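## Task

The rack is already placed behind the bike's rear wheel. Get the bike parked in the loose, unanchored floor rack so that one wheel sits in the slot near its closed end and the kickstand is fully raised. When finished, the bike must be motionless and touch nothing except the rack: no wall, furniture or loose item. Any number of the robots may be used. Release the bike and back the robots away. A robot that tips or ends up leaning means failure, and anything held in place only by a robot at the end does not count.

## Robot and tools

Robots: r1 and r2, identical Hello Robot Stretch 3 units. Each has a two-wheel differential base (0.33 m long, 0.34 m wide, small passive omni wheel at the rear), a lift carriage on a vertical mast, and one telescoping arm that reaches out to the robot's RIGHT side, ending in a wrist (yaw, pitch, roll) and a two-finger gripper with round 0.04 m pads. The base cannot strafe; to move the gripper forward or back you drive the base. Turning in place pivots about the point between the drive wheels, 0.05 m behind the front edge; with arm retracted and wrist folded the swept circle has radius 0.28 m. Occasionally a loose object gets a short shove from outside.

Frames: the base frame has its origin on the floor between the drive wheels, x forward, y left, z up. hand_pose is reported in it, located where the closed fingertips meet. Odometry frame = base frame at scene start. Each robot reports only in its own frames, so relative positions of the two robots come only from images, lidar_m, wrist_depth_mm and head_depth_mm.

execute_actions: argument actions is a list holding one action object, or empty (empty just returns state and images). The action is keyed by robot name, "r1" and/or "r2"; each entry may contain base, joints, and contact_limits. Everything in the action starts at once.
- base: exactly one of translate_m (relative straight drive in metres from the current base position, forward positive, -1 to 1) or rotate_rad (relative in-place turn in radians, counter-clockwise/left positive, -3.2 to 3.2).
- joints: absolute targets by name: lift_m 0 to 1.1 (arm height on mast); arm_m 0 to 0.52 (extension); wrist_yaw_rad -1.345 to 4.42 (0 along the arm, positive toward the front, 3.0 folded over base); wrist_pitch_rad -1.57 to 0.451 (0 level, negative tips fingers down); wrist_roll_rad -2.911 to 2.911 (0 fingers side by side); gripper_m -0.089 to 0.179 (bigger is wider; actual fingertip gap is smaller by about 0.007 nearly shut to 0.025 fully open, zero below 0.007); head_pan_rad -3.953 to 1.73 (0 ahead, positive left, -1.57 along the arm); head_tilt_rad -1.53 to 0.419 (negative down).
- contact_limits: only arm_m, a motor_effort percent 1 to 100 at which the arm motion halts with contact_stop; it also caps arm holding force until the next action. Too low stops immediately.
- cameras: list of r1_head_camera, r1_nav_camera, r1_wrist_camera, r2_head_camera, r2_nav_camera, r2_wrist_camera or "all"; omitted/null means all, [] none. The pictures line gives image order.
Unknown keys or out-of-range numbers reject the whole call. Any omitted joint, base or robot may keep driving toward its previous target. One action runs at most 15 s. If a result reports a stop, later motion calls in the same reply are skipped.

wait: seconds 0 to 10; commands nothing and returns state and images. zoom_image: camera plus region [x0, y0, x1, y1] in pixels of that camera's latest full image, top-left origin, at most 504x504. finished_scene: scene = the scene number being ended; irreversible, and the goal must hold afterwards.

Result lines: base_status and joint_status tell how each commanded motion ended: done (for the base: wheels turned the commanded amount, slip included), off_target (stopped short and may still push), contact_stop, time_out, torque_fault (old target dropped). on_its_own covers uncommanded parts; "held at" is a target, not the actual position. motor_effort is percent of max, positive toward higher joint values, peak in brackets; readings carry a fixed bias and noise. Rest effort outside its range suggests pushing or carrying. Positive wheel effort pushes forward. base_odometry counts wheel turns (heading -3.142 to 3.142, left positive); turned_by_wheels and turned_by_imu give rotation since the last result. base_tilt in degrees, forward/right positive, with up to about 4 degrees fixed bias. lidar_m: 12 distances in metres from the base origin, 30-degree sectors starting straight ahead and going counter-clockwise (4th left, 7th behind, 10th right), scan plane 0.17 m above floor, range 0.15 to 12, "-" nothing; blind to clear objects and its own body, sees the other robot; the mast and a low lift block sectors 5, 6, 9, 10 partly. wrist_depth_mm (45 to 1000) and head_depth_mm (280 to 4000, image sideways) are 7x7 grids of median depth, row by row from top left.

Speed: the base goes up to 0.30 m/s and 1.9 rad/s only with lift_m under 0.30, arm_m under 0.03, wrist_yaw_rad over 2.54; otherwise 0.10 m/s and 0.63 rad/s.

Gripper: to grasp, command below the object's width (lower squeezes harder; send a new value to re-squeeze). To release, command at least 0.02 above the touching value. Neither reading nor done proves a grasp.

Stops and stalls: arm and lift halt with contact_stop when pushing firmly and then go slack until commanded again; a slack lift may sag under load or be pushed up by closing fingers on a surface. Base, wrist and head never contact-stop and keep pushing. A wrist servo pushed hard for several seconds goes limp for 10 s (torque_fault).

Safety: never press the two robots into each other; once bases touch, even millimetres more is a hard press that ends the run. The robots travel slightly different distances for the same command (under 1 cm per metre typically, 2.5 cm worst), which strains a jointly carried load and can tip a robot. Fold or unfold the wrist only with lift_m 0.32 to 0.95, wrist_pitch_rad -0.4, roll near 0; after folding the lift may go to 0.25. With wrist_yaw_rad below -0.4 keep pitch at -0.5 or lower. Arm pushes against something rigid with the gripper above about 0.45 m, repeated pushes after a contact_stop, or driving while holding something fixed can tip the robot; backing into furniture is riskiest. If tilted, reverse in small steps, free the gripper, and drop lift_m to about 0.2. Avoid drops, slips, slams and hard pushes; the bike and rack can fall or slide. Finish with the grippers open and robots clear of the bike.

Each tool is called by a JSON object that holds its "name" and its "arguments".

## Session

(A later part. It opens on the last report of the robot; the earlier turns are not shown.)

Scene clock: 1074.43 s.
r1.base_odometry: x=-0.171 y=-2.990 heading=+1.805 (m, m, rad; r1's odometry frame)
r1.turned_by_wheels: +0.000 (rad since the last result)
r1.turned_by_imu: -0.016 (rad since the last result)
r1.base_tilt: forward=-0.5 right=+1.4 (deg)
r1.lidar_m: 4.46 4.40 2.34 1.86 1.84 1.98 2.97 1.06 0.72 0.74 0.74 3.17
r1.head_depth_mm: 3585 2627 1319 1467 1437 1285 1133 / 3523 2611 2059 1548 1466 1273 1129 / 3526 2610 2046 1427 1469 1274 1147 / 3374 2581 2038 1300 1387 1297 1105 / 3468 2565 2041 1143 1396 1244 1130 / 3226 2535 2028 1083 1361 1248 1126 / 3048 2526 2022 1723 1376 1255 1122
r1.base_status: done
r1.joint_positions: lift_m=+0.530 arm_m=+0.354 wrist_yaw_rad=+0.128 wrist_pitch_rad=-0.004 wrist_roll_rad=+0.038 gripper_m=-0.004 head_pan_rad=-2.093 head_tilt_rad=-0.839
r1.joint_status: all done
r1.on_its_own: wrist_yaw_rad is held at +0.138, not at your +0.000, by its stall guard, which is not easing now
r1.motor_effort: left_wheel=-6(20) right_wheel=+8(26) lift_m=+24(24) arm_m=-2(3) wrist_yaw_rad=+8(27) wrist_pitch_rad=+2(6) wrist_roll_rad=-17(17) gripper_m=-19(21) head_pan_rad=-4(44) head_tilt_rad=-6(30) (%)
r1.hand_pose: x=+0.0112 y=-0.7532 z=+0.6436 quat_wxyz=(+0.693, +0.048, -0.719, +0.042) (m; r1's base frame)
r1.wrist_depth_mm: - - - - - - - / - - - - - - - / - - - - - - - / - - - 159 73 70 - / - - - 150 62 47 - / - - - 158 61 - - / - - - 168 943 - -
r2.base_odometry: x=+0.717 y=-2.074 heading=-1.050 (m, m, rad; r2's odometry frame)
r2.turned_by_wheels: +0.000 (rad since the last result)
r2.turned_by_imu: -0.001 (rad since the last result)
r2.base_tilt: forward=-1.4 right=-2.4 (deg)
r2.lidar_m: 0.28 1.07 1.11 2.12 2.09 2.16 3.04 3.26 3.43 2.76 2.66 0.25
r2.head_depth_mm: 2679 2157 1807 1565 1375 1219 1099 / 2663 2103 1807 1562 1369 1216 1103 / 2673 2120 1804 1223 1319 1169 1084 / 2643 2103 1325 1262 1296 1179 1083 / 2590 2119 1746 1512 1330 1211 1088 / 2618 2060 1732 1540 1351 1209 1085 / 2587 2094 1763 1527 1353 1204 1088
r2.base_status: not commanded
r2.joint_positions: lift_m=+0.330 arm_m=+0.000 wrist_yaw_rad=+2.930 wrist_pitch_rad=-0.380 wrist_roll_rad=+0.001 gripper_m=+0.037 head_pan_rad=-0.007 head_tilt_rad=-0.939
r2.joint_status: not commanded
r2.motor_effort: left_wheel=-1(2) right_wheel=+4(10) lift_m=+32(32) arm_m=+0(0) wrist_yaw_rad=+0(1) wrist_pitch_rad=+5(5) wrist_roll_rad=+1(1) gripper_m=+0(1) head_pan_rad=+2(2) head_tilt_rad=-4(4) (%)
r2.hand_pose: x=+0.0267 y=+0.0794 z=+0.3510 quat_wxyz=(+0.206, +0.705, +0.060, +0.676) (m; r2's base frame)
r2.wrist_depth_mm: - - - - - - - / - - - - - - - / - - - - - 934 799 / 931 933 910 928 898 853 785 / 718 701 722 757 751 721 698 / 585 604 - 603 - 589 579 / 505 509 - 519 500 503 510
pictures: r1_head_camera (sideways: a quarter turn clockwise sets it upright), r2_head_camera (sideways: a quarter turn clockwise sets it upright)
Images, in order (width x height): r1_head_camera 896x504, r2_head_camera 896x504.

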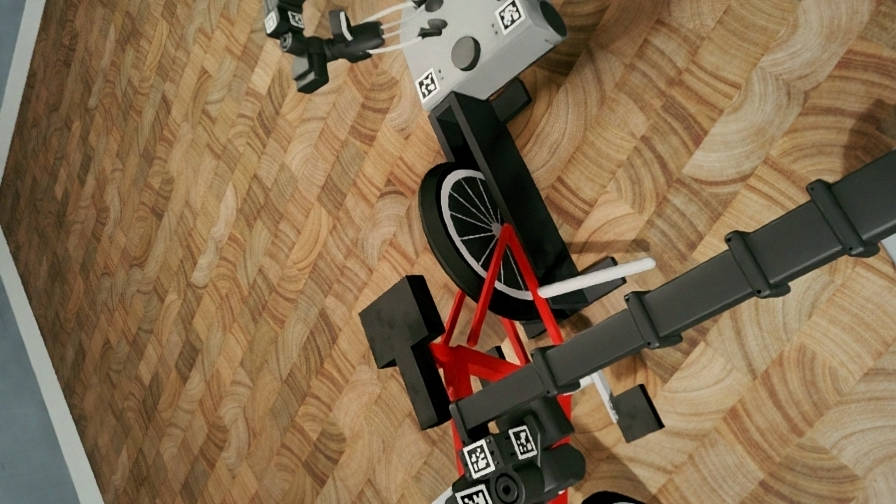

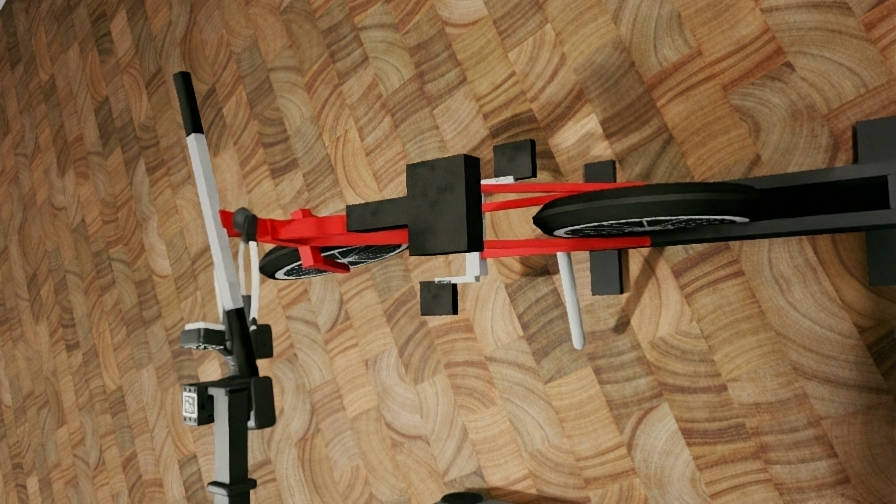

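{"name": "execute_actions", "arguments": {"actions": [{"r1": {"joints": {"gripper_m": 0.085}}}], "cameras": []}}

{"name": "execute_actions", "arguments": {"actions": [{"r1": {"joints": {"arm_m": 0.06, "wrist_yaw_rad": 0.0}}}], "cameras": []}}

{"name": "execute_actions", "arguments": {"actions": [{"r1": {"base": {"translate_m": -0.33}, "joints": {"lift_m": 0.12, "head_pan_rad": -1.7, "head_tilt_rad": -0.95}}}], "cameras": ["r1_head_camera", "r1_wrist_camera"]}}

Scene clock: 1106.20 s.
r1.base_odometry: x=-0.171 y=-2.990 heading=+1.805 (m, m, rad; r1's odometry frame)
r1.turned_by_wheels: +0.000 (rad since the last result)
r1.turned_by_imu: +0.000 (rad since the last result)
r1.base_tilt: forward=-0.4 right=+1.4 (deg)
r1.lidar_m: 4.47 4.38 2.34 1.85 1.84 1.97 2.98 1.05 0.72 0.74 0.74 3.17
r1.head_depth_mm: 3576 2624 1312 1481 1435 1284 1136 / 3565 2591 2052 1552 1455 1284 1137 / 3430 2593 2038 1436 1460 1279 1150 / 3456 2599 2040 1303 1388 1293 1117 / 3502 2566 2032 1143 1401 1243 1128 / 3206 2565 2038 1080 1366 1245 1126 / 3061 2532 2010 1757 1386 1268 1120
r1.base_status: not commanded
r1.joint_positions: lift_m=+0.530 arm_m=+0.354 wrist_yaw_rad=+0.135 wrist_pitch_rad=-0.015 wrist_roll_rad=+0.006 gripper_m=+0.085 head_pan_rad=-2.093 head_tilt_rad=-0.839
r1.joint_status: all done
r1.on_its_own: wrist_yaw_rad is held at +0.138, not at your +0.000, by its stall guard, which is not easing now
r1.motor_effort: left_wheel=+0(6) right_wheel=+0(8) lift_m=+24(24) arm_m=-2(2) wrist_yaw_rad=+2(8) wrist_pitch_rad=+7(7) wrist_roll_rad=-3(17) gripper_m=+1(82) head_pan_rad=-4(4) head_tilt_rad=-7(5) (%)
r1.hand_pose: x=+0.0131 y=-0.7527 z=+0.6409 quat_wxyz=(+0.704, +0.053, -0.707, +0.042) (m; r1's base frame)
r1.wrist_depth_mm: - - - - - - - / - - - - - - - / - - - - 161 - - / - - - - 85 62 - / - - - 156 119 52 - / - - - 162 - 54 - / - - - 172 948 868 -
r2.base_odometry: x=+0.717 y=-2.074 heading=-1.050 (m, m, rad; r2's odometry frame)
r2.turned_by_wheels: +0.000 (rad since the last result)
r2.turned_by_imu: -0.001 (rad since the last result)
r2.base_tilt: forward=-1.5 right=-2.3 (deg)
r2.lidar_m: 0.28 1.07 1.11 2.11 2.09 2.17 3.04 3.26 3.43 2.75 2.67 0.25
r2.head_depth_mm: 2678 2142 1808 1559 1369 1220 1103 / 2656 2087 1798 1551 1361 1223 1103 / 2641 2135 1798 1231 1322 1165 1075 / 2627 2140 1331 1260 1298 1176 1083 / 2616 2103 1783 1516 1335 1211 1089 / 2607 2061 1735 1538 1350 1208 1087 / 2579 2095 1765 1525 1349 1207 1089
r2.base_status: not commanded
r2.joint_positions: lift_m=+0.330 arm_m=+0.000 wrist_yaw_rad=+2.930 wrist_pitch_rad=-0.380 wrist_roll_rad=+0.001 gripper_m=+0.037 head_pan_rad=-0.007 head_tilt_rad=-0.939
r2.joint_status: not commanded
r2.motor_effort: left_wheel=-1(1) right_wheel=+4(3) lift_m=+32(32) arm_m=+0(0) wrist_yaw_rad=+1(0) wrist_pitch_rad=+5(5) wrist_roll_rad=+1(1) gripper_m=+0(0) head_pan_rad=+1(1) head_tilt_rad=-4(4) (%)
r2.hand_pose: x=+0.0267 y=+0.0794 z=+0.3510 quat_wxyz=(+0.206, +0.705, +0.060, +0.676) (m; r2's base frame)
r2.wrist_depth_mm: - - - - - - - / - - - - - - - / - - - - - 915 807 / 909 932 902 943 906 846 793 / 734 727 724 764 762 719 728 / 606 598 - 587 - 588 589 / 505 503 - 522 495 502 508
pictures: none
No camera images: the call's "cameras" was empty. Leave "cameras" out to get every camera's image.

Scene clock: 1109.57 s.
r1.base_odometry: x=-0.171 y=-2.990 heading=+1.805 (m, m, rad; r1's odometry frame)
r1.turned_by_wheels: +0.000 (rad since the last result)
r1.turned_by_imu: +0.000 (rad since the last result)
r1.base_tilt: forward=-0.4 right=+1.4 (deg)
r1.lidar_m: 4.44 4.40 2.34 1.86 1.83 1.97 2.97 1.06 0.72 0.74 0.74 3.15
r1.head_depth_mm: 3614 2651 1310 1468 1442 1290 1138 / 3509 2593 2068 1562 1475 1278 1134 / 3483 2580 2058 1433 1454 1275 1146 / 3421 2584 2065 1287 1387 1295 - / 3434 2576 2047 1104 1396 1292 1088 / 3304 2559 2027 1139 1259 1297 1103 / 3040 2559 2024 1687 1416 1264 1118
r1.base_status: not commanded
r1.joint_positions: lift_m=+0.530 arm_m=+0.060 wrist_yaw_rad=+0.002 wrist_pitch_rad=-0.027 wrist_roll_rad=+0.006 gripper_m=+0.085 head_pan_rad=-2.093 head_tilt_rad=-0.840
r1.joint_status: all done
r1.motor_effort: left_wheel=+1(3) right_wheel=-1(4) lift_m=+24(24) arm_m=-3(5) wrist_yaw_rad=-2(10) wrist_pitch_rad=+13(17) wrist_roll_rad=-3(3) gripper_m=+0(1) head_pan_rad=-4(3) head_tilt_rad=-7(7) (%)
r1.hand_pose: x=-0.0209 y=-0.4608 z=+0.6377 quat_wxyz=(+0.705, +0.011, -0.709, -0.009) (m; r1's base frame)
r1.wrist_depth_mm: - - - - - - - / - - - - - - - / - - - 466 - - - / - - - - - - - / - - - 449 480 438 395 / - - 473 - - - - / - - 487 507 923 886 481
r2.base_odometry: x=+0.717 y=-2.074 heading=-1.050 (m, m, rad; r2's odometry frame)
r2.turned_by_wheels: +0.000 (rad since the last result)
r2.turned_by_imu: -0.001 (rad since the last result)
r2.base_tilt: forward=-1.5 right=-2.3 (deg)
r2.lidar_m: 0.27 1.07 1.11 2.11 2.09 2.17 3.05 3.25 3.43 2.75 2.66 0.25
r2.head_depth_mm: 2651 2155 1810 1556 1373 1221 1102 / 2654 2090 1808 1557 1372 1216 1100 / 2626 2098 1795 1040 1301 1162 1080 / 2620 2123 1348 1263 1292 1174 1083 / 2628 2115 1781 1512 1330 1213 1091 / 2608 2094 1730 1531 1353 1208 1087 / 2597 2081 1776 1540 1348 1207 1090
r2.base_status: not commanded
r2.joint_positions: lift_m=+0.330 arm_m=+0.000 wrist_yaw_rad=+2.930 wrist_pitch_rad=-0.380 wrist_roll_rad=+0.001 gripper_m=+0.037 head_pan_rad=-0.007 head_tilt_rad=-0.939
r2.joint_status: not commanded
r2.motor_effort: left_wheel=-1(1) right_wheel=+3(3) lift_m=+32(32) arm_m=+0(0) wrist_yaw_rad=+0(0) wrist_pitch_rad=+5(5) wrist_roll_rad=+1(1) gripper_m=+0(0) head_pan_rad=+2(1) head_tilt_rad=-4(4) (%)
r2.hand_pose: x=+0.0267 y=+0.0794 z=+0.3510 quat_wxyz=(+0.206, +0.705, +0.060, +0.676) (m; r2's base frame)
r2.wrist_depth_mm: - - - - - - - / - - - - - - - / - - - - - 937 820 / 896 931 914 909 909 856 786 / 718 724 720 741 749 724 734 / 602 611 - 604 - 604 587 / 504 501 - 517 493 501 502
pictures: none
No camera images: the call's "cameras" was empty. Leave "cameras" out to get every camera's image.

Scene clock: 1114.13 s.
r1.base_odometry: x=-0.094 y=-3.311 heading=+1.805 (m, m, rad; r1's odometry frame)
r1.turned_by_wheels: +0.000 (rad since the last result)
r1.turned_by_imu: -0.002 (rad since the last result)
r1.base_tilt: forward=-0.4 right=+1.5 (deg)
r1.lidar_m: 4.74 4.68 2.19 1.72 1.71 1.83 2.76 0.78 0.76 0.64 0.85 0.95
r1.head_depth_mm: 2750 2198 1824 1384 1284 1231 1118 / 2722 2175 1836 1579 1379 1228 1130 / 2691 2148 1818 1298 1370 1238 - / 2716 2173 1830 1246 1359 1243 - / 2663 2170 1814 1246 1351 1228 1113 / 2641 2144 1794 1208 1344 1226 1101 / 2582 2146 1799 1463 1314 1224 1099
r1.base_status: done
r1.joint_positions: lift_m=+0.121 arm_m=+0.060 wrist_yaw_rad=+0.002 wrist_pitch_rad=-0.026 wrist_roll_rad=+0.006 gripper_m=+0.085 head_pan_rad=-1.707 head_tilt_rad=-0.938
r1.joint_status: all done
r1.motor_effort: left_wheel=+1(6) right_wheel=+0(3) lift_m=+12(21) arm_m=-4(4) wrist_yaw_rad=-3(2) wrist_pitch_rad=+12(13) wrist_roll_rad=-3(3) gripper_m=+0(0) head_pan_rad=+4(31) head_tilt_rad=-8(21) (%)
r1.hand_pose: x=-0.0209 y=-0.4608 z=+0.2287 quat_wxyz=(+0.705, +0.010, -0.709, -0.009) (m; r1's base frame)
r1.wrist_depth_mm: - - - - - - - / 408 - - - 398 397 - / 450 434 - 419 409 412 - / 458 426 490 424 417 425 472 / 484 770 810 428 423 423 422 / 513 549 494 438 441 438 435 / 426 425 413 365 399 386 380
r2.base_odometry: x=+0.717 y=-2.074 heading=-1.050 (m, m, rad; r2's odometry frame)
r2.turned_by_wheels: +0.000 (rad since the last result)
r2.turned_by_imu: -0.001 (rad since the last result)
r2.base_tilt: forward=-1.4 right=-2.3 (deg)
r2.lidar_m: 0.27 5.44 0.82 2.11 2.08 2.16 3.05 3.28 3.44 2.75 2.66 0.25
r2.head_depth_mm: 2691 2143 1814 1567 1366 1226 1104 / 2679 2104 1801 1558 1362 1219 1100 / 2644 2090 1782 1039 1300 1165 1078 / 2619 2120 1348 1261 1292 1174 1073 / 2622 2110 1779 1503 1334 1209 1097 / 2610 2104 1784 1535 1335 1205 1084 / 2566 2104 1782 1527 1303 1207 1085
r2.base_status: not commanded
r2.joint_positions: lift_m=+0.330 arm_m=+0.000 wrist_yaw_rad=+2.930 wrist_pitch_rad=-0.380 wrist_roll_rad=+0.001 gripper_m=+0.037 head_pan_rad=-0.007 head_tilt_rad=-0.939
r2.joint_status: not commanded
r2.motor_effort: left_wheel=-1(2) right_wheel=+3(3) lift_m=+32(32) arm_m=+0(0) wrist_yaw_rad=+0(0) wrist_pitch_rad=+5(5) wrist_roll_rad=+1(1) gripper_m=+0(0) head_pan_rad=+2(2) head_tilt_rad=-4(3) (%)
r2.hand_pose: x=+0.0267 y=+0.0794 z=+0.3510 quat_wxyz=(+0.206, +0.705, +0.060, +0.676) (m; r2's base frame)
r2.wrist_depth_mm: - - - - - - - / - - - - - 644 - / - - - - 855 767 562 / 907 920 914 913 728 709 812 / 714 739 718 769 737 719 703 / 594 596 - 598 - 598 598 / 503 511 - 525 495 510 510
pictures: r1_head_camera (sideways: a quarter turn clockwise sets it upright), r1_wrist_camera
Images, in order (width x height): r1_head_camera 896x504, r1_wrist_camera 644x364.

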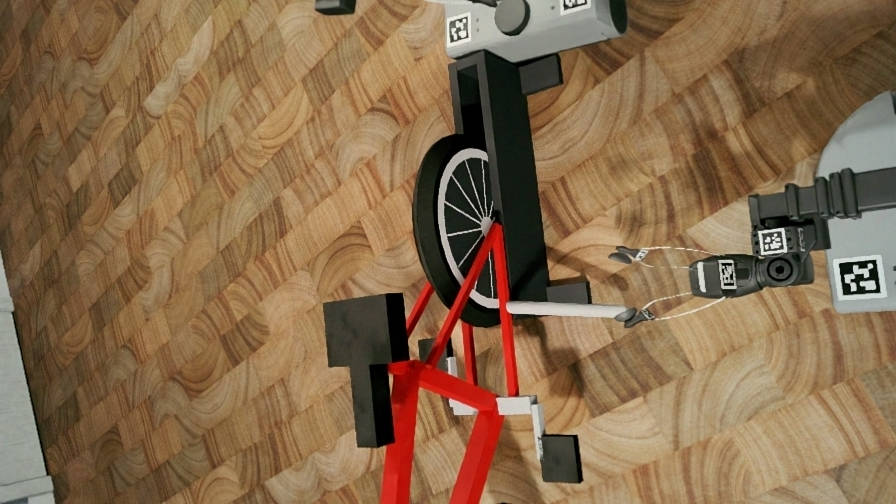

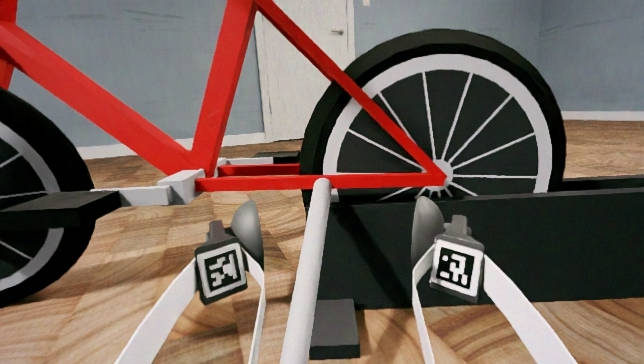

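{"name": "execute_actions", "arguments": {"actions": [{"r1": {"joints": {"arm_m": 0.16, "wrist_pitch_rad": -0.4, "lift_m": 0.1}}}], "cameras": []}}

{"name": "execute_actions", "arguments": {"actions": [{"r1": {"joints": {"arm_m": 0.235, "lift_m": 0.085}}}], "cameras": ["r1_head_camera", "r1_wrist_camera"]}}

Scene clock: 1154.40 s.
r1.base_odometry: x=-0.094 y=-3.311 heading=+1.805 (m, m, rad; r1's odometry frame)
r1.turned_by_wheels: +0.000 (rad since the last result)
r1.turned_by_imu: +0.000 (rad since the last result)
r1.base_tilt: forward=-0.4 right=+1.4 (deg)
r1.lidar_m: 4.74 4.66 2.18 1.73 1.71 1.83 2.76 0.78 0.76 0.65 0.85 0.95
r1.head_depth_mm: 2701 2190 1818 1390 1296 1231 1109 / 2716 2176 1831 1582 1372 1232 1127 / 2720 2190 1834 1308 1379 1226 1141 / 2667 2162 1821 1246 1347 1268 1134 / 2688 2152 1816 1244 1356 1222 1119 / 2653 2130 1813 1206 1353 1224 1101 / 2630 2149 1801 1457 1325 1220 1103
r1.base_status: not commanded
r1.joint_positions: lift_m=+0.101 arm_m=+0.160 wrist_yaw_rad=+0.002 wrist_pitch_rad=-0.412 wrist_roll_rad=+0.006 gripper_m=+0.085 head_pan_rad=-1.707 head_tilt_rad=-0.938
r1.joint_status: all done
r1.motor_effort: left_wheel=+1(1) right_wheel=+0(1) lift_m=+12(11) arm_m=+4(5) wrist_yaw_rad=-2(2) wrist_pitch_rad=+6(12) wrist_roll_rad=-3(3) gripper_m=+1(2) head_pan_rad=+4(3) head_tilt_rad=-7(8) (%)
r1.hand_pose: x=-0.0211 y=-0.5298 z=+0.1147 quat_wxyz=(+0.691, +0.145, -0.694, -0.145) (m; r1's base frame)
r1.wrist_depth_mm: 230 262 - 257 283 285 282 / 863 818 771 288 295 294 300 / 575 546 527 320 327 326 330 / 430 417 401 346 361 355 355 / 347 336 332 299 319 304 296 / 288 284 258 270 260 259 254 / 245 244 239 234 232 226 223
r2.base_odometry: x=+0.717 y=-2.074 heading=-1.050 (m, m, rad; r2's odometry frame)
r2.turned_by_wheels: +0.000 (rad since the last result)
r2.turned_by_imu: -0.001 (rad since the last result)
r2.base_tilt: forward=-1.4 right=-2.3 (deg)
r2.lidar_m: 0.27 0.55 0.83 2.11 2.09 2.16 3.03 3.27 3.45 2.75 2.66 0.25
r2.head_depth_mm: 2658 2162 1796 1558 1370 1226 1101 / 2658 2106 1798 1546 1371 1216 1098 / 2629 2067 1796 1037 1294 1159 1082 / 2614 2125 1347 1266 1294 1174 1083 / 2617 2121 1777 1508 1335 1216 1093 / 2590 2103 1778 1534 1324 1209 1086 / 2605 2107 1779 1528 1282 1204 1088
r2.base_status: not commanded
r2.joint_positions: lift_m=+0.330 arm_m=+0.000 wrist_yaw_rad=+2.930 wrist_pitch_rad=-0.380 wrist_roll_rad=+0.001 gripper_m=+0.037 head_pan_rad=-0.007 head_tilt_rad=-0.939
r2.joint_status: not commanded
r2.motor_effort: left_wheel=-1(1) right_wheel=+3(3) lift_m=+32(32) arm_m=+0(0) wrist_yaw_rad=+0(0) wrist_pitch_rad=+5(5) wrist_roll_rad=+1(1) gripper_m=+0(0) head_pan_rad=+1(2) head_tilt_rad=-4(4) (%)
r2.hand_pose: x=+0.0267 y=+0.0794 z=+0.3510 quat_wxyz=(+0.206, +0.705, +0.060, +0.676) (m; r2's base frame)
r2.wrist_depth_mm: - - - - - - - / - - - - 871 685 - / - - - - 889 833 500 / 919 925 939 913 742 709 527 / 729 727 725 749 723 728 681 / 593 609 - 581 - 584 604 / 509 501 - 519 492 510 506
pictures: none
No camera images: the call's "cameras" was empty. Leave "cameras" out to get every camera's image.

Scene clock: 1156.13 s.
r1.base_odometry: x=-0.094 y=-3.311 heading=+1.806 (m, m, rad; r1's odometry frame)
r1.turned_by_wheels: +0.000 (rad since the last result)
r1.turned_by_imu: +0.000 (rad since the last result)
r1.base_tilt: forward=-0.4 right=+1.4 (deg)
r1.lidar_m: 4.75 4.65 2.19 1.73 1.71 1.84 2.76 0.78 0.75 0.73 0.85 0.95
r1.head_depth_mm: 2734 2173 1841 1383 1294 1231 1110 / 2706 2190 1838 1586 1383 1232 1126 / 2679 2189 1823 1300 1377 1241 - / 2650 2153 1819 1244 1349 1184 1136 / 2661 2158 1815 1239 1352 1229 1122 / 2655 2144 1798 1205 1352 1223 1097 / 2609 2144 1790 1450 1317 1213 1098
r1.base_status: not commanded
r1.joint_positions: lift_m=+0.086 arm_m=+0.234 wrist_yaw_rad=+0.023 wrist_pitch_rad=-0.417 wrist_roll_rad=+0.005 gripper_m=+0.085 head_pan_rad=-1.707 head_tilt_rad=-0.938
r1.joint_status: all done
r1.on_its_own: wrist_yaw_rad is at rest, and its effort (-17) is outside its rest range (-12 to +12)
r1.motor_effort: left_wheel=+7(7) right_wheel=-9(8) lift_m=+11(13) arm_m=+6(7) wrist_yaw_rad=-17(18) wrist_pitch_rad=+8(8) wrist_roll_rad=-3(3) gripper_m=-5(4) head_pan_rad=+4(4) head_tilt_rad=-8(7) (%)
r1.hand_pose: x=-0.0164 y=-0.6040 z=+0.0987 quat_wxyz=(+0.692, +0.154, -0.692, -0.139) (m; r1's base frame)
r1.wrist_depth_mm: 200 - 987 187 218 214 214 / 793 749 700 171 221 220 220 / 536 512 492 236 244 244 244 / 400 391 372 270 273 274 272 / 323 314 138 261 293 286 275 / 266 266 128 230 239 241 237 / 230 226 212 217 216 211 208
r2.base_odometry: x=+0.717 y=-2.074 heading=-1.050 (m, m, rad; r2's odometry frame)
r2.turned_by_wheels: +0.000 (rad since the last result)
r2.turned_by_imu: +0.000 (rad since the last result)
r2.base_tilt: forward=-1.5 right=-2.4 (deg)
r2.lidar_m: 0.27 0.55 0.82 2.13 2.08 2.16 3.05 3.26 3.45 2.75 2.66 0.25
r2.head_depth_mm: 2698 2146 1804 1557 1372 1221 1104 / 2657 2091 1818 1560 1367 1220 1100 / 2658 2093 1804 1231 1299 1159 1080 / 2623 2143 1346 1271 1295 1173 1082 / 2623 2114 1794 1518 1332 1209 1091 / 2595 2114 1770 1530 1303 1202 1089 / 2589 2120 1777 1524 1282 1204 1089
r2.base_status: not commanded
r2.joint_positions: lift_m=+0.330 arm_m=+0.000 wrist_yaw_rad=+2.930 wrist_pitch_rad=-0.380 wrist_roll_rad=+0.001 gripper_m=+0.037 head_pan_rad=-0.007 head_tilt_rad=-0.939
r2.joint_status: not commanded
r2.motor_effort: left_wheel=-1(1) right_wheel=+3(4) lift_m=+32(32) arm_m=+0(0) wrist_yaw_rad=+0(0) wrist_pitch_rad=+5(5) wrist_roll_rad=+1(1) gripper_m=+0(0) head_pan_rad=+1(2) head_tilt_rad=-4(4) (%)
r2.hand_pose: x=+0.0267 y=+0.0794 z=+0.3510 quat_wxyz=(+0.206, +0.705, +0.060, +0.676) (m; r2's base frame)
r2.wrist_depth_mm: - - - - - - - / - - - - 775 - - / - - - - 871 778 475 / 918 920 924 919 736 708 492 / 728 735 710 747 721 711 684 / 605 599 - 601 - 602 586 / 504 501 - 527 492 502 504
pictures: r1_head_camera (sideways: a quarter turn clockwise sets it upright), r1_wrist_camera
Images, in order (width x height): r1_head_camera 896x504, r1_wrist_camera 644x364.

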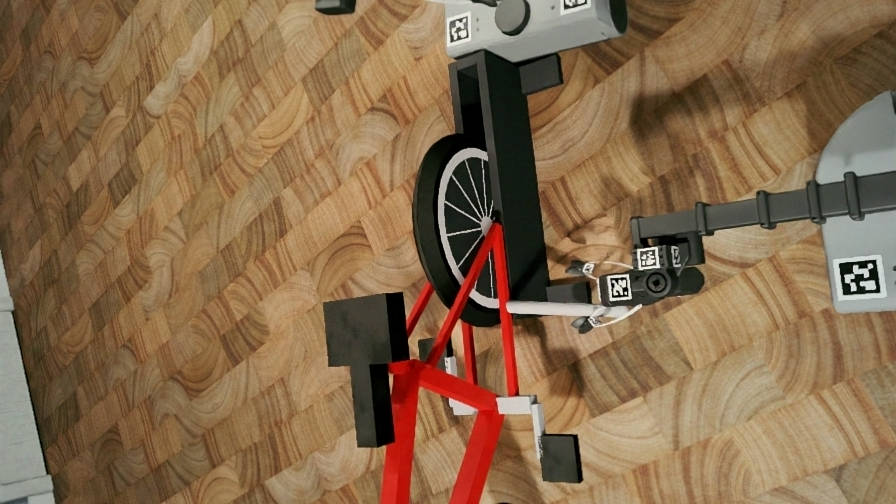

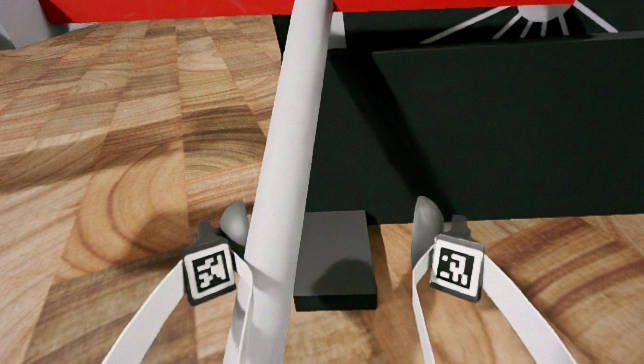

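{"name": "execute_actions", "arguments": {"actions": [{"r1": {"base": {"translate_m": -0.09}, "joints": {"lift_m": 0.12, "arm_m": 0.25}}}], "cameras": ["r1_head_camera", "r1_wrist_camera"]}}

Scene clock: 1163.60 s.
r1.base_odometry: x=-0.073 y=-3.398 heading=+1.806 (m, m, rad; r1's odometry frame)
r1.turned_by_wheels: +0.001 (rad since the last result)
r1.turned_by_imu: +0.000 (rad since the last result)
r1.base_tilt: forward=-0.4 right=+1.4 (deg)
r1.lidar_m: 4.84 4.51 2.13 1.69 1.68 1.80 2.71 0.71 0.76 0.65 0.84 0.83
r1.head_depth_mm: 2715 2178 1776 1341 1241 1239 1115 / 2739 2182 1838 1579 1361 1228 1126 / 2706 2174 1832 1304 1382 1230 - / 2693 2173 1803 1232 1372 1204 1134 / 2654 2151 1820 1246 1325 1221 1123 / 2623 2139 1809 1225 1352 1217 1103 / 2638 2153 1785 1460 1322 1215 1099
r1.base_status: done
r1.joint_positions: lift_m=+0.119 arm_m=+0.250 wrist_yaw_rad=+0.087 wrist_pitch_rad=-0.410 wrist_roll_rad=+0.002 gripper_m=+0.085 head_pan_rad=-1.707 head_tilt_rad=-0.938
r1.joint_status: all done
r1.on_its_own: wrist_yaw_rad is held at +0.052, not at your +0.000, by its stall guard, which is still easing
r1.motor_effort: left_wheel=+15(15) right_wheel=-16(17) lift_m=+40(43) arm_m=+3(6) wrist_yaw_rad=-28(28) wrist_pitch_rad=+4(18) wrist_roll_rad=-2(3) gripper_m=-8(8) head_pan_rad=+4(4) head_tilt_rad=-7(8) (%)
r1.hand_pose: x=-0.0019 y=-0.6193 z=+0.1339 quat_wxyz=(+0.697, +0.174, -0.686, -0.114) (m; r1's base frame)
r1.wrist_depth_mm: 234 280 315 211 204 193 197 / 206 216 294 199 228 222 214 / 624 595 242 227 229 222 217 / 470 453 274 253 254 248 241 / 370 365 163 293 288 276 272 / 312 310 153 290 280 281 276 / 266 263 151 253 250 243 240
r2.base_odometry: x=+0.717 y=-2.074 heading=-1.050 (m, m, rad; r2's odometry frame)
r2.turned_by_wheels: +0.000 (rad since the last result)
r2.turned_by_imu: -0.001 (rad since the last result)
r2.base_tilt: forward=-1.4 right=-2.3 (deg)
r2.lidar_m: 0.28 0.43 0.77 2.11 2.09 2.16 3.04 3.27 3.43 2.75 2.67 0.19
r2.head_depth_mm: 2671 2151 1810 1565 1368 1222 1102 / 2644 2153 1802 1547 1368 1219 1095 / 2613 2025 1799 892 1147 899 1050 / 2621 2122 1196 1272 1290 1178 1077 / 2610 2126 1789 1543 1354 1190 1094 / 2614 2117 1759 1533 1356 1201 1092 / 2572 2110 1769 1535 1349 1186 1086
r2.base_status: not commanded
r2.joint_positions: lift_m=+0.330 arm_m=+0.000 wrist_yaw_rad=+2.930 wrist_pitch_rad=-0.380 wrist_roll_rad=+0.001 gripper_m=+0.037 head_pan_rad=-0.007 head_tilt_rad=-0.939
r2.joint_status: not commanded
r2.motor_effort: left_wheel=-1(1) right_wheel=+3(3) lift_m=+32(32) arm_m=+0(0) wrist_yaw_rad=+1(1) wrist_pitch_rad=+5(5) wrist_roll_rad=+1(1) gripper_m=-1(0) head_pan_rad=+3(2) head_tilt_rad=-4(4) (%)
r2.hand_pose: x=+0.0267 y=+0.0794 z=+0.3510 quat_wxyz=(+0.206, +0.705, +0.060, +0.676) (m; r2's base frame)
r2.wrist_depth_mm: - - - - 798 - - / - - - - 731 - - / - - - - 817 - 375 / 928 941 922 841 696 710 419 / 724 714 714 755 719 739 657 / 600 599 - 594 - 599 592 / 511 511 - 534 492 495 518
pictures: r1_head_camera (sideways: a quarter turn clockwise sets it upright), r1_wrist_camera
Images, in order (width x height): r1_head_camera 896x504, r1_wrist_camera 644x364.

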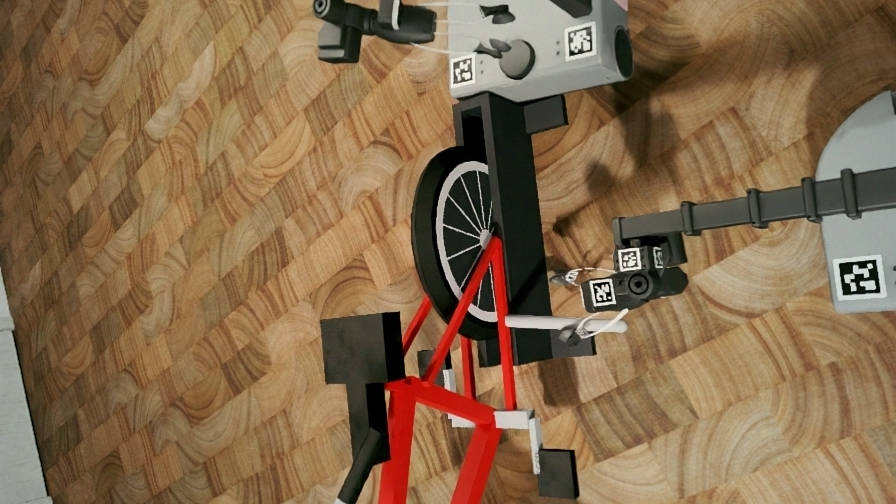

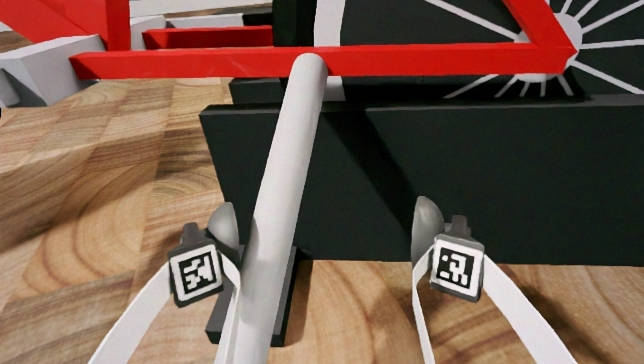

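{"name": "execute_actions", "arguments": {"actions": [{"r1": {"base": {"translate_m": -0.1}, "joints": {"lift_m": 0.13, "wrist_yaw_rad": 0.0}}}], "cameras": ["r1_head_camera", "r1_wrist_camera"]}}

Scene clock: 1172.83 s.
r1.base_odometry: x=-0.050 y=-3.495 heading=+1.807 (m, m, rad; r1's odometry frame)
r1.turned_by_wheels: +0.001 (rad since the last result)
r1.turned_by_imu: -0.001 (rad since the last result)
r1.base_tilt: forward=-0.4 right=+1.5 (deg)
r1.lidar_m: 4.92 4.42 2.08 1.65 1.64 1.76 2.64 3.89 0.64 0.65 0.93 0.91
r1.head_depth_mm: 2727 2154 1719 1330 1204 1240 1109 / 2691 2180 1842 1354 1251 1233 1128 / 2708 2192 1823 1576 1380 1225 - / 2694 2152 1809 1279 1382 1213 1144 / 2681 2135 1801 1232 1330 1223 1118 / 2621 2142 1815 1245 1354 1213 1103 / 2632 2146 1782 1217 1342 1217 1100
r1.base_status: done
r1.joint_positions: lift_m=+0.129 arm_m=+0.250 wrist_yaw_rad=+0.095 wrist_pitch_rad=-0.392 wrist_roll_rad=+0.009 gripper_m=+0.085 head_pan_rad=-1.707 head_tilt_rad=-0.938
r1.joint_status: wrist_yaw_rad off_target (ended at +0.095, target +0.000); the others done
r1.on_its_own: wrist_yaw_rad is held at +0.069, not at your +0.000, by its stall guard, which is still easing
r1.motor_effort: left_wheel=+10(21) right_wheel=-10(29) lift_m=+35(41) arm_m=+3(3) wrist_yaw_rad=-20(52) wrist_pitch_rad=-4(8) wrist_roll_rad=-5(6) gripper_m=-6(17) head_pan_rad=+4(4) head_tilt_rad=-7(7) (%)
r1.hand_pose: x=+0.0001 y=-0.6212 z=+0.1479 quat_wxyz=(+0.696, +0.170, -0.689, -0.106) (m; r1's base frame)
r1.wrist_depth_mm: 330 - 226 218 213 207 202 / 243 235 224 222 226 225 219 / 683 271 249 249 241 231 225 / 511 294 264 267 259 250 242 / 403 369 172 297 293 278 269 / 333 321 299 300 297 297 290 / 284 271 274 151 264 258 253
r2.base_odometry: x=+0.717 y=-2.074 heading=-1.050 (m, m, rad; r2's odometry frame)
r2.turned_by_wheels: +0.000 (rad since the last result)
r2.turned_by_imu: -0.001 (rad since the last result)
r2.base_tilt: forward=-1.5 right=-2.3 (deg)
r2.lidar_m: 0.29 0.33 0.71 2.11 2.08 2.16 3.05 3.26 3.43 2.75 2.66 0.19
r2.head_depth_mm: 2696 2172 1809 1567 1375 1217 1101 / 2643 2148 1801 1552 1364 1223 1100 / 2649 2074 1755 891 1019 902 995 / 2620 2123 1376 1481 1315 1170 1078 / 2583 2125 1777 1536 1360 1200 1091 / 2595 2115 1783 1540 1357 1156 1090 / 2581 2117 1785 1530 1351 948 1088
r2.base_status: not commanded
r2.joint_positions: lift_m=+0.330 arm_m=+0.000 wrist_yaw_rad=+2.930 wrist_pitch_rad=-0.380 wrist_roll_rad=+0.001 gripper_m=+0.037 head_pan_rad=-0.007 head_tilt_rad=-0.939
r2.joint_status: not commanded
r2.motor_effort: left_wheel=-1(1) right_wheel=+3(3) lift_m=+32(32) arm_m=+0(0) wrist_yaw_rad=+0(0) wrist_pitch_rad=+5(5) wrist_roll_rad=+1(1) gripper_m=-1(0) head_pan_rad=+2(2) head_tilt_rad=-4(4) (%)
r2.hand_pose: x=+0.0267 y=+0.0794 z=+0.3510 quat_wxyz=(+0.206, +0.705, +0.060, +0.676) (m; r2's base frame)
r2.wrist_depth_mm: - - - - - - - / - - - - 624 - - / - - - - 818 378 - / 905 899 915 713 676 415 858 / 727 723 717 702 715 706 369 / 601 593 - 588 - 588 563 / 512 504 - 522 488 501 484
pictures: r1_head_camera (sideways: a quarter turn clockwise sets it upright), r1_wrist_camera
Images, in order (width x height): r1_head_camera 896x504, r1_wrist_camera 644x364.

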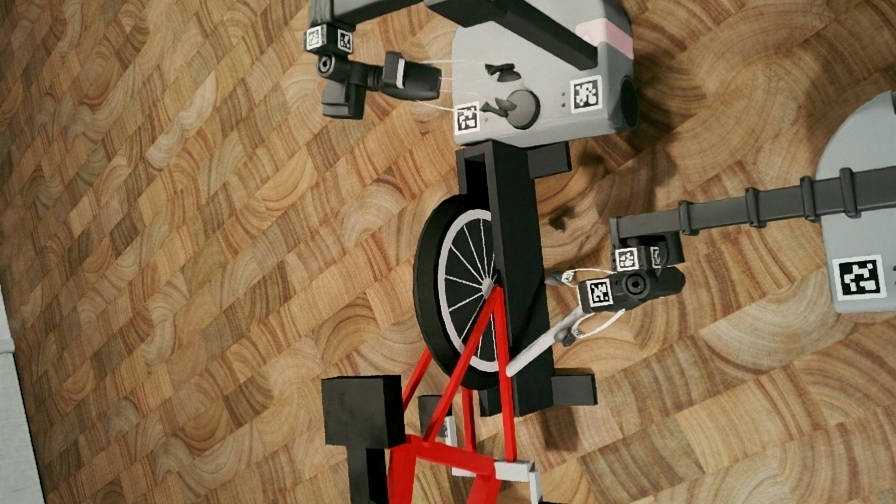

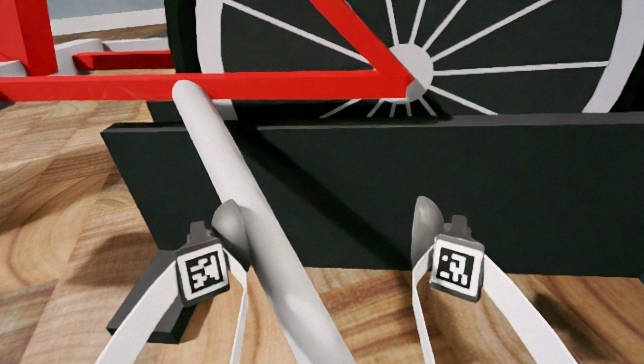

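{"name": "execute_actions", "arguments": {"actions": [{"r1": {"base": {"translate_m": -0.04}, "joints": {"lift_m": 0.2, "arm_m": 0.265}}, "r2": {"base": {"translate_m": -0.25}}}], "cameras": ["r1_head_camera", "r1_wrist_camera"]}}

Scene clock: 1182.47 s.
r1.base_odometry: x=-0.041 y=-3.534 heading=+1.807 (m, m, rad; r1's odometry frame)
r1.turned_by_wheels: +0.000 (rad since the last result)
r1.turned_by_imu: -0.001 (rad since the last result)
r1.base_tilt: forward=-0.3 right=+1.5 (deg)
r1.lidar_m: 4.95 4.42 2.06 1.63 1.62 1.74 2.61 0.79 0.82 0.74 0.96 0.94
r1.head_depth_mm: 2712 2217 1840 1576 1349 1237 1122 / 2686 2193 1822 1586 1384 1231 1123 / 2669 2165 1824 1571 1370 1231 - / 2681 2186 1813 1282 1391 1206 1128 / 2658 2143 1801 1248 1341 1228 1118 / 2681 2165 1799 1237 1319 1223 1100 / 2667 2122 1794 1277 1347 1220 1096
r1.base_status: done
r1.joint_positions: lift_m=+0.199 arm_m=+0.265 wrist_yaw_rad=+0.110 wrist_pitch_rad=-0.412 wrist_roll_rad=-0.004 gripper_m=+0.085 head_pan_rad=-1.707 head_tilt_rad=-0.939
r1.joint_status: all done
r1.on_its_own: wrist_yaw_rad is held at +0.112, not at your +0.000, by its stall guard, which is not easing now
r1.motor_effort: left_wheel=+1(5) right_wheel=-1(12) lift_m=+39(42) arm_m=+3(5) wrist_yaw_rad=+2(17) wrist_pitch_rad=+6(17) wrist_roll_rad=+1(4) gripper_m=+0(5) head_pan_rad=+4(4) head_tilt_rad=-7(7) (%)
r1.hand_pose: x=+0.0032 y=-0.6335 z=+0.2133 quat_wxyz=(+0.701, +0.183, -0.681, -0.106) (m; r1's base frame)
r1.wrist_depth_mm: - - 207 206 199 193 199 / - 376 225 224 218 210 215 / 328 340 259 243 240 235 583 / 553 287 243 228 236 255 295 / 479 321 298 288 278 261 252 / 406 375 364 337 325 297 288 / 348 333 338 333 328 321 303
r2.base_odometry: x=+0.593 y=-1.858 heading=-1.050 (m, m, rad; r2's odometry frame)
r2.turned_by_wheels: +0.000 (rad since the last result)
r2.turned_by_imu: -0.001 (rad since the last result)
r2.base_tilt: forward=-1.5 right=-2.3 (deg)
r2.lidar_m: 0.42 5.61 0.83 2.00 1.97 2.04 2.89 3.04 3.20 2.89 2.79 0.43
r2.head_depth_mm: 2656 2144 1813 1564 1372 1230 1099 / 2639 2128 1811 1553 1369 1222 1101 / 2665 2092 1057 1375 1291 1174 1098 / 2634 2060 1435 1479 1316 1179 1096 / 2597 2097 1744 1540 1337 1206 1087 / 2618 2097 1774 1540 1288 1210 1089 / 2576 2108 1774 1530 1302 1202 1085
r2.base_status: done
r2.joint_positions: lift_m=+0.330 arm_m=+0.000 wrist_yaw_rad=+2.930 wrist_pitch_rad=-0.380 wrist_roll_rad=+0.001 gripper_m=+0.037 head_pan_rad=-0.007 head_tilt_rad=-0.939
r2.joint_status: not commanded
r2.motor_effort: left_wheel=-1(6) right_wheel=+3(3) lift_m=+32(32) arm_m=+0(0) wrist_yaw_rad=+0(0) wrist_pitch_rad=+5(5) wrist_roll_rad=+1(1) gripper_m=+1(0) head_pan_rad=+2(2) head_tilt_rad=-4(3) (%)
r2.hand_pose: x=+0.0267 y=+0.0794 z=+0.3510 quat_wxyz=(+0.206, +0.705, +0.060, +0.676) (m; r2's base frame)
r2.wrist_depth_mm: - - - - 830 644 503 / - - - - - - - / - - - - 905 918 - / 940 915 911 907 722 688 897 / 735 718 712 770 714 716 708 / 602 594 - 598 - 590 596 / 509 514 - 529 488 509 497
pictures: r1_head_camera (sideways: a quarter turn clockwise sets it upright), r1_wrist_camera
Images, in order (width x height): r1_head_camera 896x504, r1_wrist_camera 644x364.

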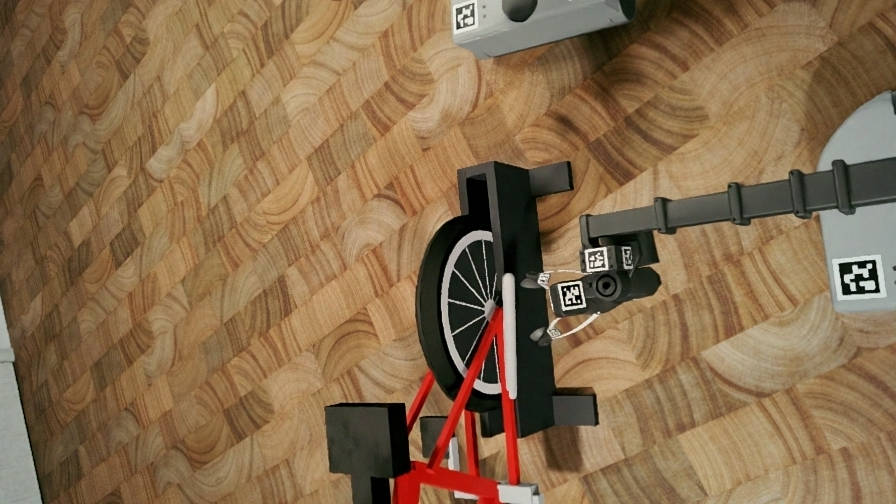

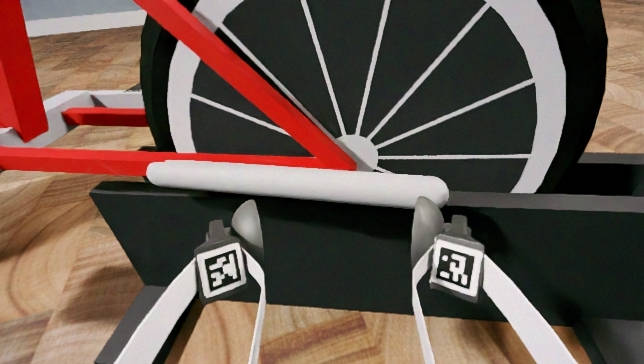

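{"name": "execute_actions", "arguments": {"actions": [{"r1": {"joints": {"arm_m": 0.05, "wrist_yaw_rad": 0.0, "lift_m": 0.3}}, "r2": {"base": {"rotate_rad": 0.07}}}], "cameras": ["r2_head_camera", "r2_nav_camera"]}}

Scene clock: 1203.10 s.
r1.base_odometry: x=-0.041 y=-3.534 heading=+1.807 (m, m, rad; r1's odometry frame)
r1.turned_by_wheels: +0.000 (rad since the last result)
r1.turned_by_imu: -0.001 (rad since the last result)
r1.base_tilt: forward=-0.5 right=+1.5 (deg)
r1.lidar_m: 4.96 4.40 2.06 1.63 1.62 1.74 2.60 0.80 0.82 0.74 0.96 0.94
r1.head_depth_mm: 2708 2187 1848 1584 1340 1234 1110 / 2706 2192 1826 1570 1375 1237 1136 / 2672 2182 1832 1569 1376 1241 - / 2695 2167 1825 1284 1360 1268 - / 2670 2165 1822 1241 1348 1219 1120 / 2657 2147 1800 1244 1330 1218 1101 / 2598 2140 1772 1285 1349 1214 1096
r1.base_status: not commanded
r1.joint_positions: lift_m=+0.299 arm_m=+0.050 wrist_yaw_rad=+0.002 wrist_pitch_rad=-0.413 wrist_roll_rad=-0.004 gripper_m=+0.085 head_pan_rad=-1.707 head_tilt_rad=-0.939
r1.joint_status: all done
r1.motor_effort: left_wheel=+1(1) right_wheel=+0(1) lift_m=+39(42) arm_m=-4(4) wrist_yaw_rad=-2(2) wrist_pitch_rad=+6(6) wrist_roll_rad=+1(1) gripper_m=+0(1) head_pan_rad=+4(4) head_tilt_rad=-8(7) (%)
r1.hand_pose: x=-0.0211 y=-0.4203 z=+0.3131 quat_wxyz=(+0.694, +0.146, -0.690, -0.144) (m; r1's base frame)
r1.wrist_depth_mm: - 419 461 404 - - - / - - 442 427 444 - - / 625 508 483 468 488 875 842 / 687 751 515 512 509 624 649 / 630 620 556 554 561 564 555 / 524 514 490 498 479 481 473 / 450 445 441 434 427 417 415
r2.base_odometry: x=+0.593 y=-1.858 heading=-0.980 (m, m, rad; r2's odometry frame)
r2.turned_by_wheels: +0.070 (rad since the last result)
r2.turned_by_imu: +0.069 (rad since the last result)
r2.base_tilt: forward=-1.4 right=-2.3 (deg)
r2.lidar_m: 0.44 0.84 0.83 1.97 1.95 2.09 3.09 3.05 3.28 2.83 2.79 0.42
r2.head_depth_mm: 2686 2147 1802 1553 1373 1219 1105 / 2643 2139 1803 1522 1371 1219 1098 / 2657 1975 1054 1233 1100 1121 1097 / 2638 2144 1654 1538 1343 1215 1095 / 2638 2126 1772 1538 1356 1204 1093 / 2617 2118 1789 1534 1350 1208 1091 / 2587 2103 1776 1525 1324 1202 1085
r2.base_status: done
r2.joint_positions: lift_m=+0.330 arm_m=+0.000 wrist_yaw_rad=+2.930 wrist_pitch_rad=-0.380 wrist_roll_rad=+0.001 gripper_m=+0.037 head_pan_rad=-0.007 head_tilt_rad=-0.939
r2.joint_status: not commanded
r2.motor_effort: left_wheel=-2(5) right_wheel=+4(7) lift_m=+32(32) arm_m=+0(0) wrist_yaw_rad=+0(0) wrist_pitch_rad=+5(5) wrist_roll_rad=+1(1) gripper_m=+0(0) head_pan_rad=+1(1) head_tilt_rad=-4(4) (%)
r2.hand_pose: x=+0.0267 y=+0.0794 z=+0.3510 quat_wxyz=(+0.206, +0.705, +0.060, +0.676) (m; r2's base frame)
r2.wrist_depth_mm: - - - - - - - / - - - - - - - / - - - - - 825 - / 907 930 888 932 770 667 822 / 722 739 708 744 716 691 698 / 589 598 - 596 - 600 593 / 509 513 - 515 487 510 501
pictures: r2_head_camera (sideways: a quarter turn clockwise sets it upright), r2_nav_camera (sideways: a quarter turn counterclockwise sets it upright)
Images, in order (width x height): r2_head_camera 896x504, r2_nav_camera 672x504.

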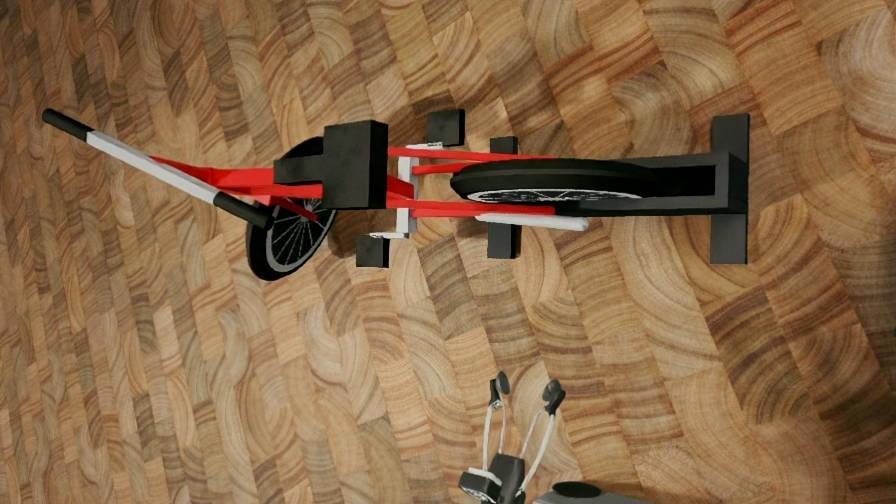

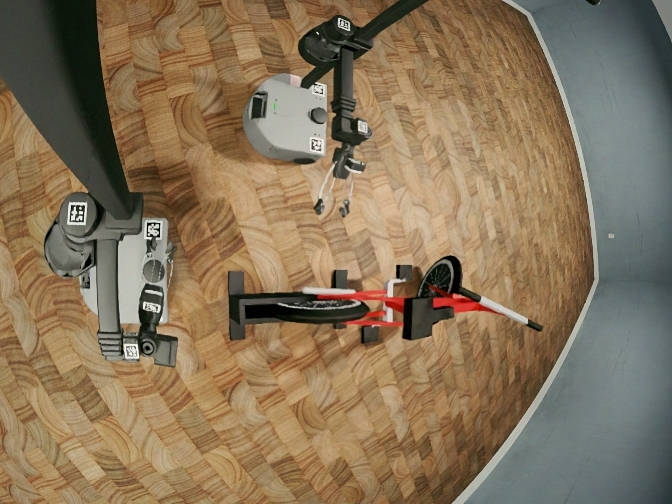

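{"name": "execute_actions", "arguments": {"actions": [{"r2": {"base": {"translate_m": 0.32}}}], "cameras": ["r2_head_camera", "r1_head_camera"]}}

Scene clock: 1213.67 s.
r1.base_odometry: x=-0.041 y=-3.534 heading=+1.807 (m, m, rad; r1's odometry frame)
r1.turned_by_wheels: +0.000 (rad since the last result)
r1.turned_by_imu: -0.001 (rad since the last result)
r1.base_tilt: forward=-0.4 right=+1.5 (deg)
r1.lidar_m: 4.98 4.41 2.06 1.64 1.62 1.74 2.61 3.86 0.57 0.73 0.75 0.91
r1.head_depth_mm: 2719 2185 1835 825 1309 1237 1114 / 2735 2177 1701 1333 1193 1230 1128 / 2727 2180 1826 1345 1235 1248 - / 2648 2150 1804 1295 1366 1266 - / 2674 2180 1810 1225 1346 1231 1115 / 2638 2151 1814 1211 1328 1227 1102 / 2625 2133 1812 1189 1316 1217 1096
r1.base_status: not commanded
r1.joint_positions: lift_m=+0.299 arm_m=+0.050 wrist_yaw_rad=+0.002 wrist_pitch_rad=-0.413 wrist_roll_rad=-0.004 gripper_m=+0.085 head_pan_rad=-1.707 head_tilt_rad=-0.939
r1.joint_status: not commanded
r1.motor_effort: left_wheel=+1(1) right_wheel=-1(0) lift_m=+39(39) arm_m=-3(4) wrist_yaw_rad=-1(1) wrist_pitch_rad=+6(6) wrist_roll_rad=+1(1) gripper_m=+0(0) head_pan_rad=+4(4) head_tilt_rad=-7(8) (%)
r1.hand_pose: x=-0.0211 y=-0.4203 z=+0.3131 quat_wxyz=(+0.694, +0.146, -0.690, -0.144) (m; r1's base frame)
r1.wrist_depth_mm: - 431 - 399 - - 349 / - - 416 426 459 - - / 465 567 463 462 496 892 838 / 708 505 499 504 508 447 425 / 635 573 544 549 555 375 353 / 525 507 490 497 476 332 298 / 448 451 443 430 424 396 293
r2.base_odometry: x=+0.771 y=-2.123 heading=-0.980 (m, m, rad; r2's odometry frame)
r2.turned_by_wheels: +0.000 (rad since the last result)
r2.turned_by_imu: -0.002 (rad since the last result)
r2.base_tilt: forward=-1.4 right=-2.3 (deg)
r2.lidar_m: 0.38 5.35 0.65 0.76 2.08 2.23 3.33 3.34 3.46 2.70 0.17 0.17
r2.head_depth_mm: 2672 2149 1808 1567 1373 1226 1098 / 2631 2096 1805 1547 1322 1218 1100 / 2631 2130 1718 927 962 939 934 / 2635 2113 1786 1512 1310 1199 1097 / 2596 2118 1787 1545 1355 1214 1089 / 2600 2102 1779 1544 1353 1189 1090 / 2584 2107 1760 1537 1348 1187 1084
r2.base_status: done
r2.joint_positions: lift_m=+0.330 arm_m=+0.000 wrist_yaw_rad=+2.930 wrist_pitch_rad=-0.380 wrist_roll_rad=+0.001 gripper_m=+0.037 head_pan_rad=-0.007 head_tilt_rad=-0.940
r2.joint_status: not commanded
r2.motor_effort: left_wheel=-1(2) right_wheel=+4(27) lift_m=+31(32) arm_m=+0(0) wrist_yaw_rad=+0(0) wrist_pitch_rad=+5(5) wrist_roll_rad=+1(1) gripper_m=+0(0) head_pan_rad=+2(2) head_tilt_rad=-4(4) (%)
r2.hand_pose: x=+0.0268 y=+0.0794 z=+0.3510 quat_wxyz=(+0.206, +0.705, +0.060, +0.676) (m; r2's base frame)
r2.wrist_depth_mm: - - - - 445 410 - / - - - - - 402 - / - - - 832 - - - / 923 918 933 649 638 877 861 / 713 721 718 658 676 715 721 / 599 605 - 594 - 609 581 / 509 505 - 513 490 500 504
pictures: r1_head_camera (sideways: a quarter turn clockwise sets it upright), r2_head_camera (sideways: a quarter turn clockwise sets it upright)
Images, in order (width x height): r1_head_camera 896x504, r2_head_camera 896x504.

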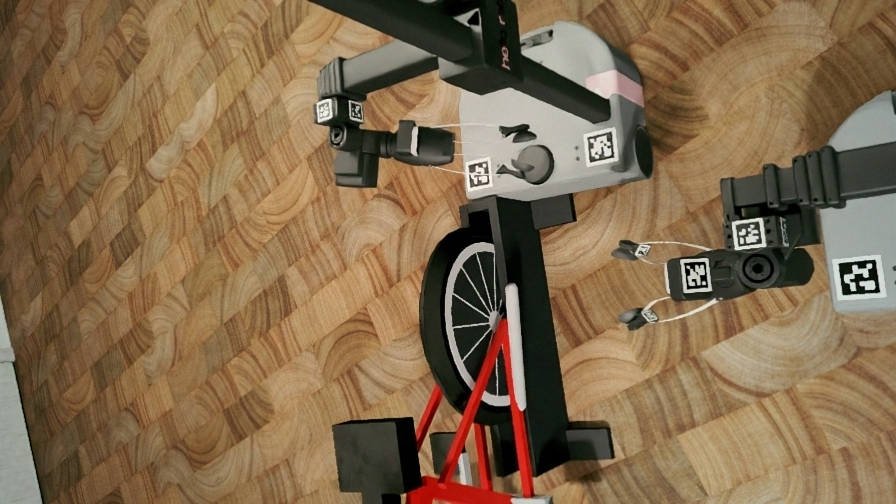

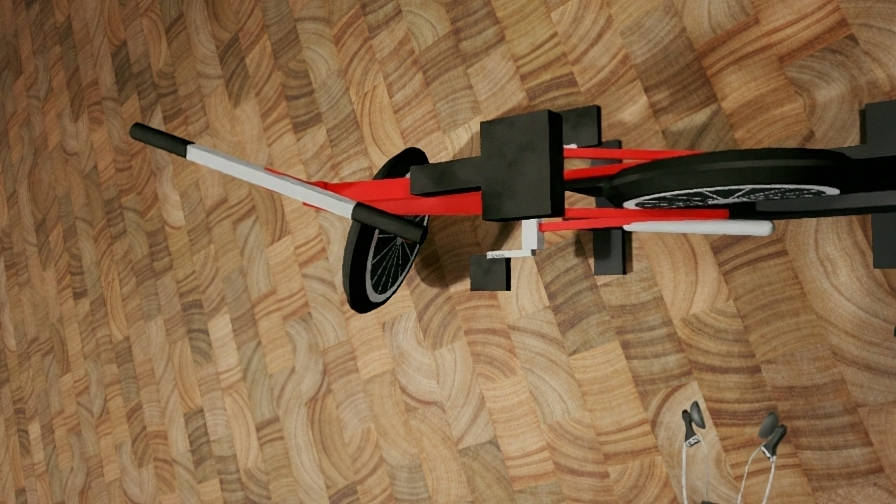

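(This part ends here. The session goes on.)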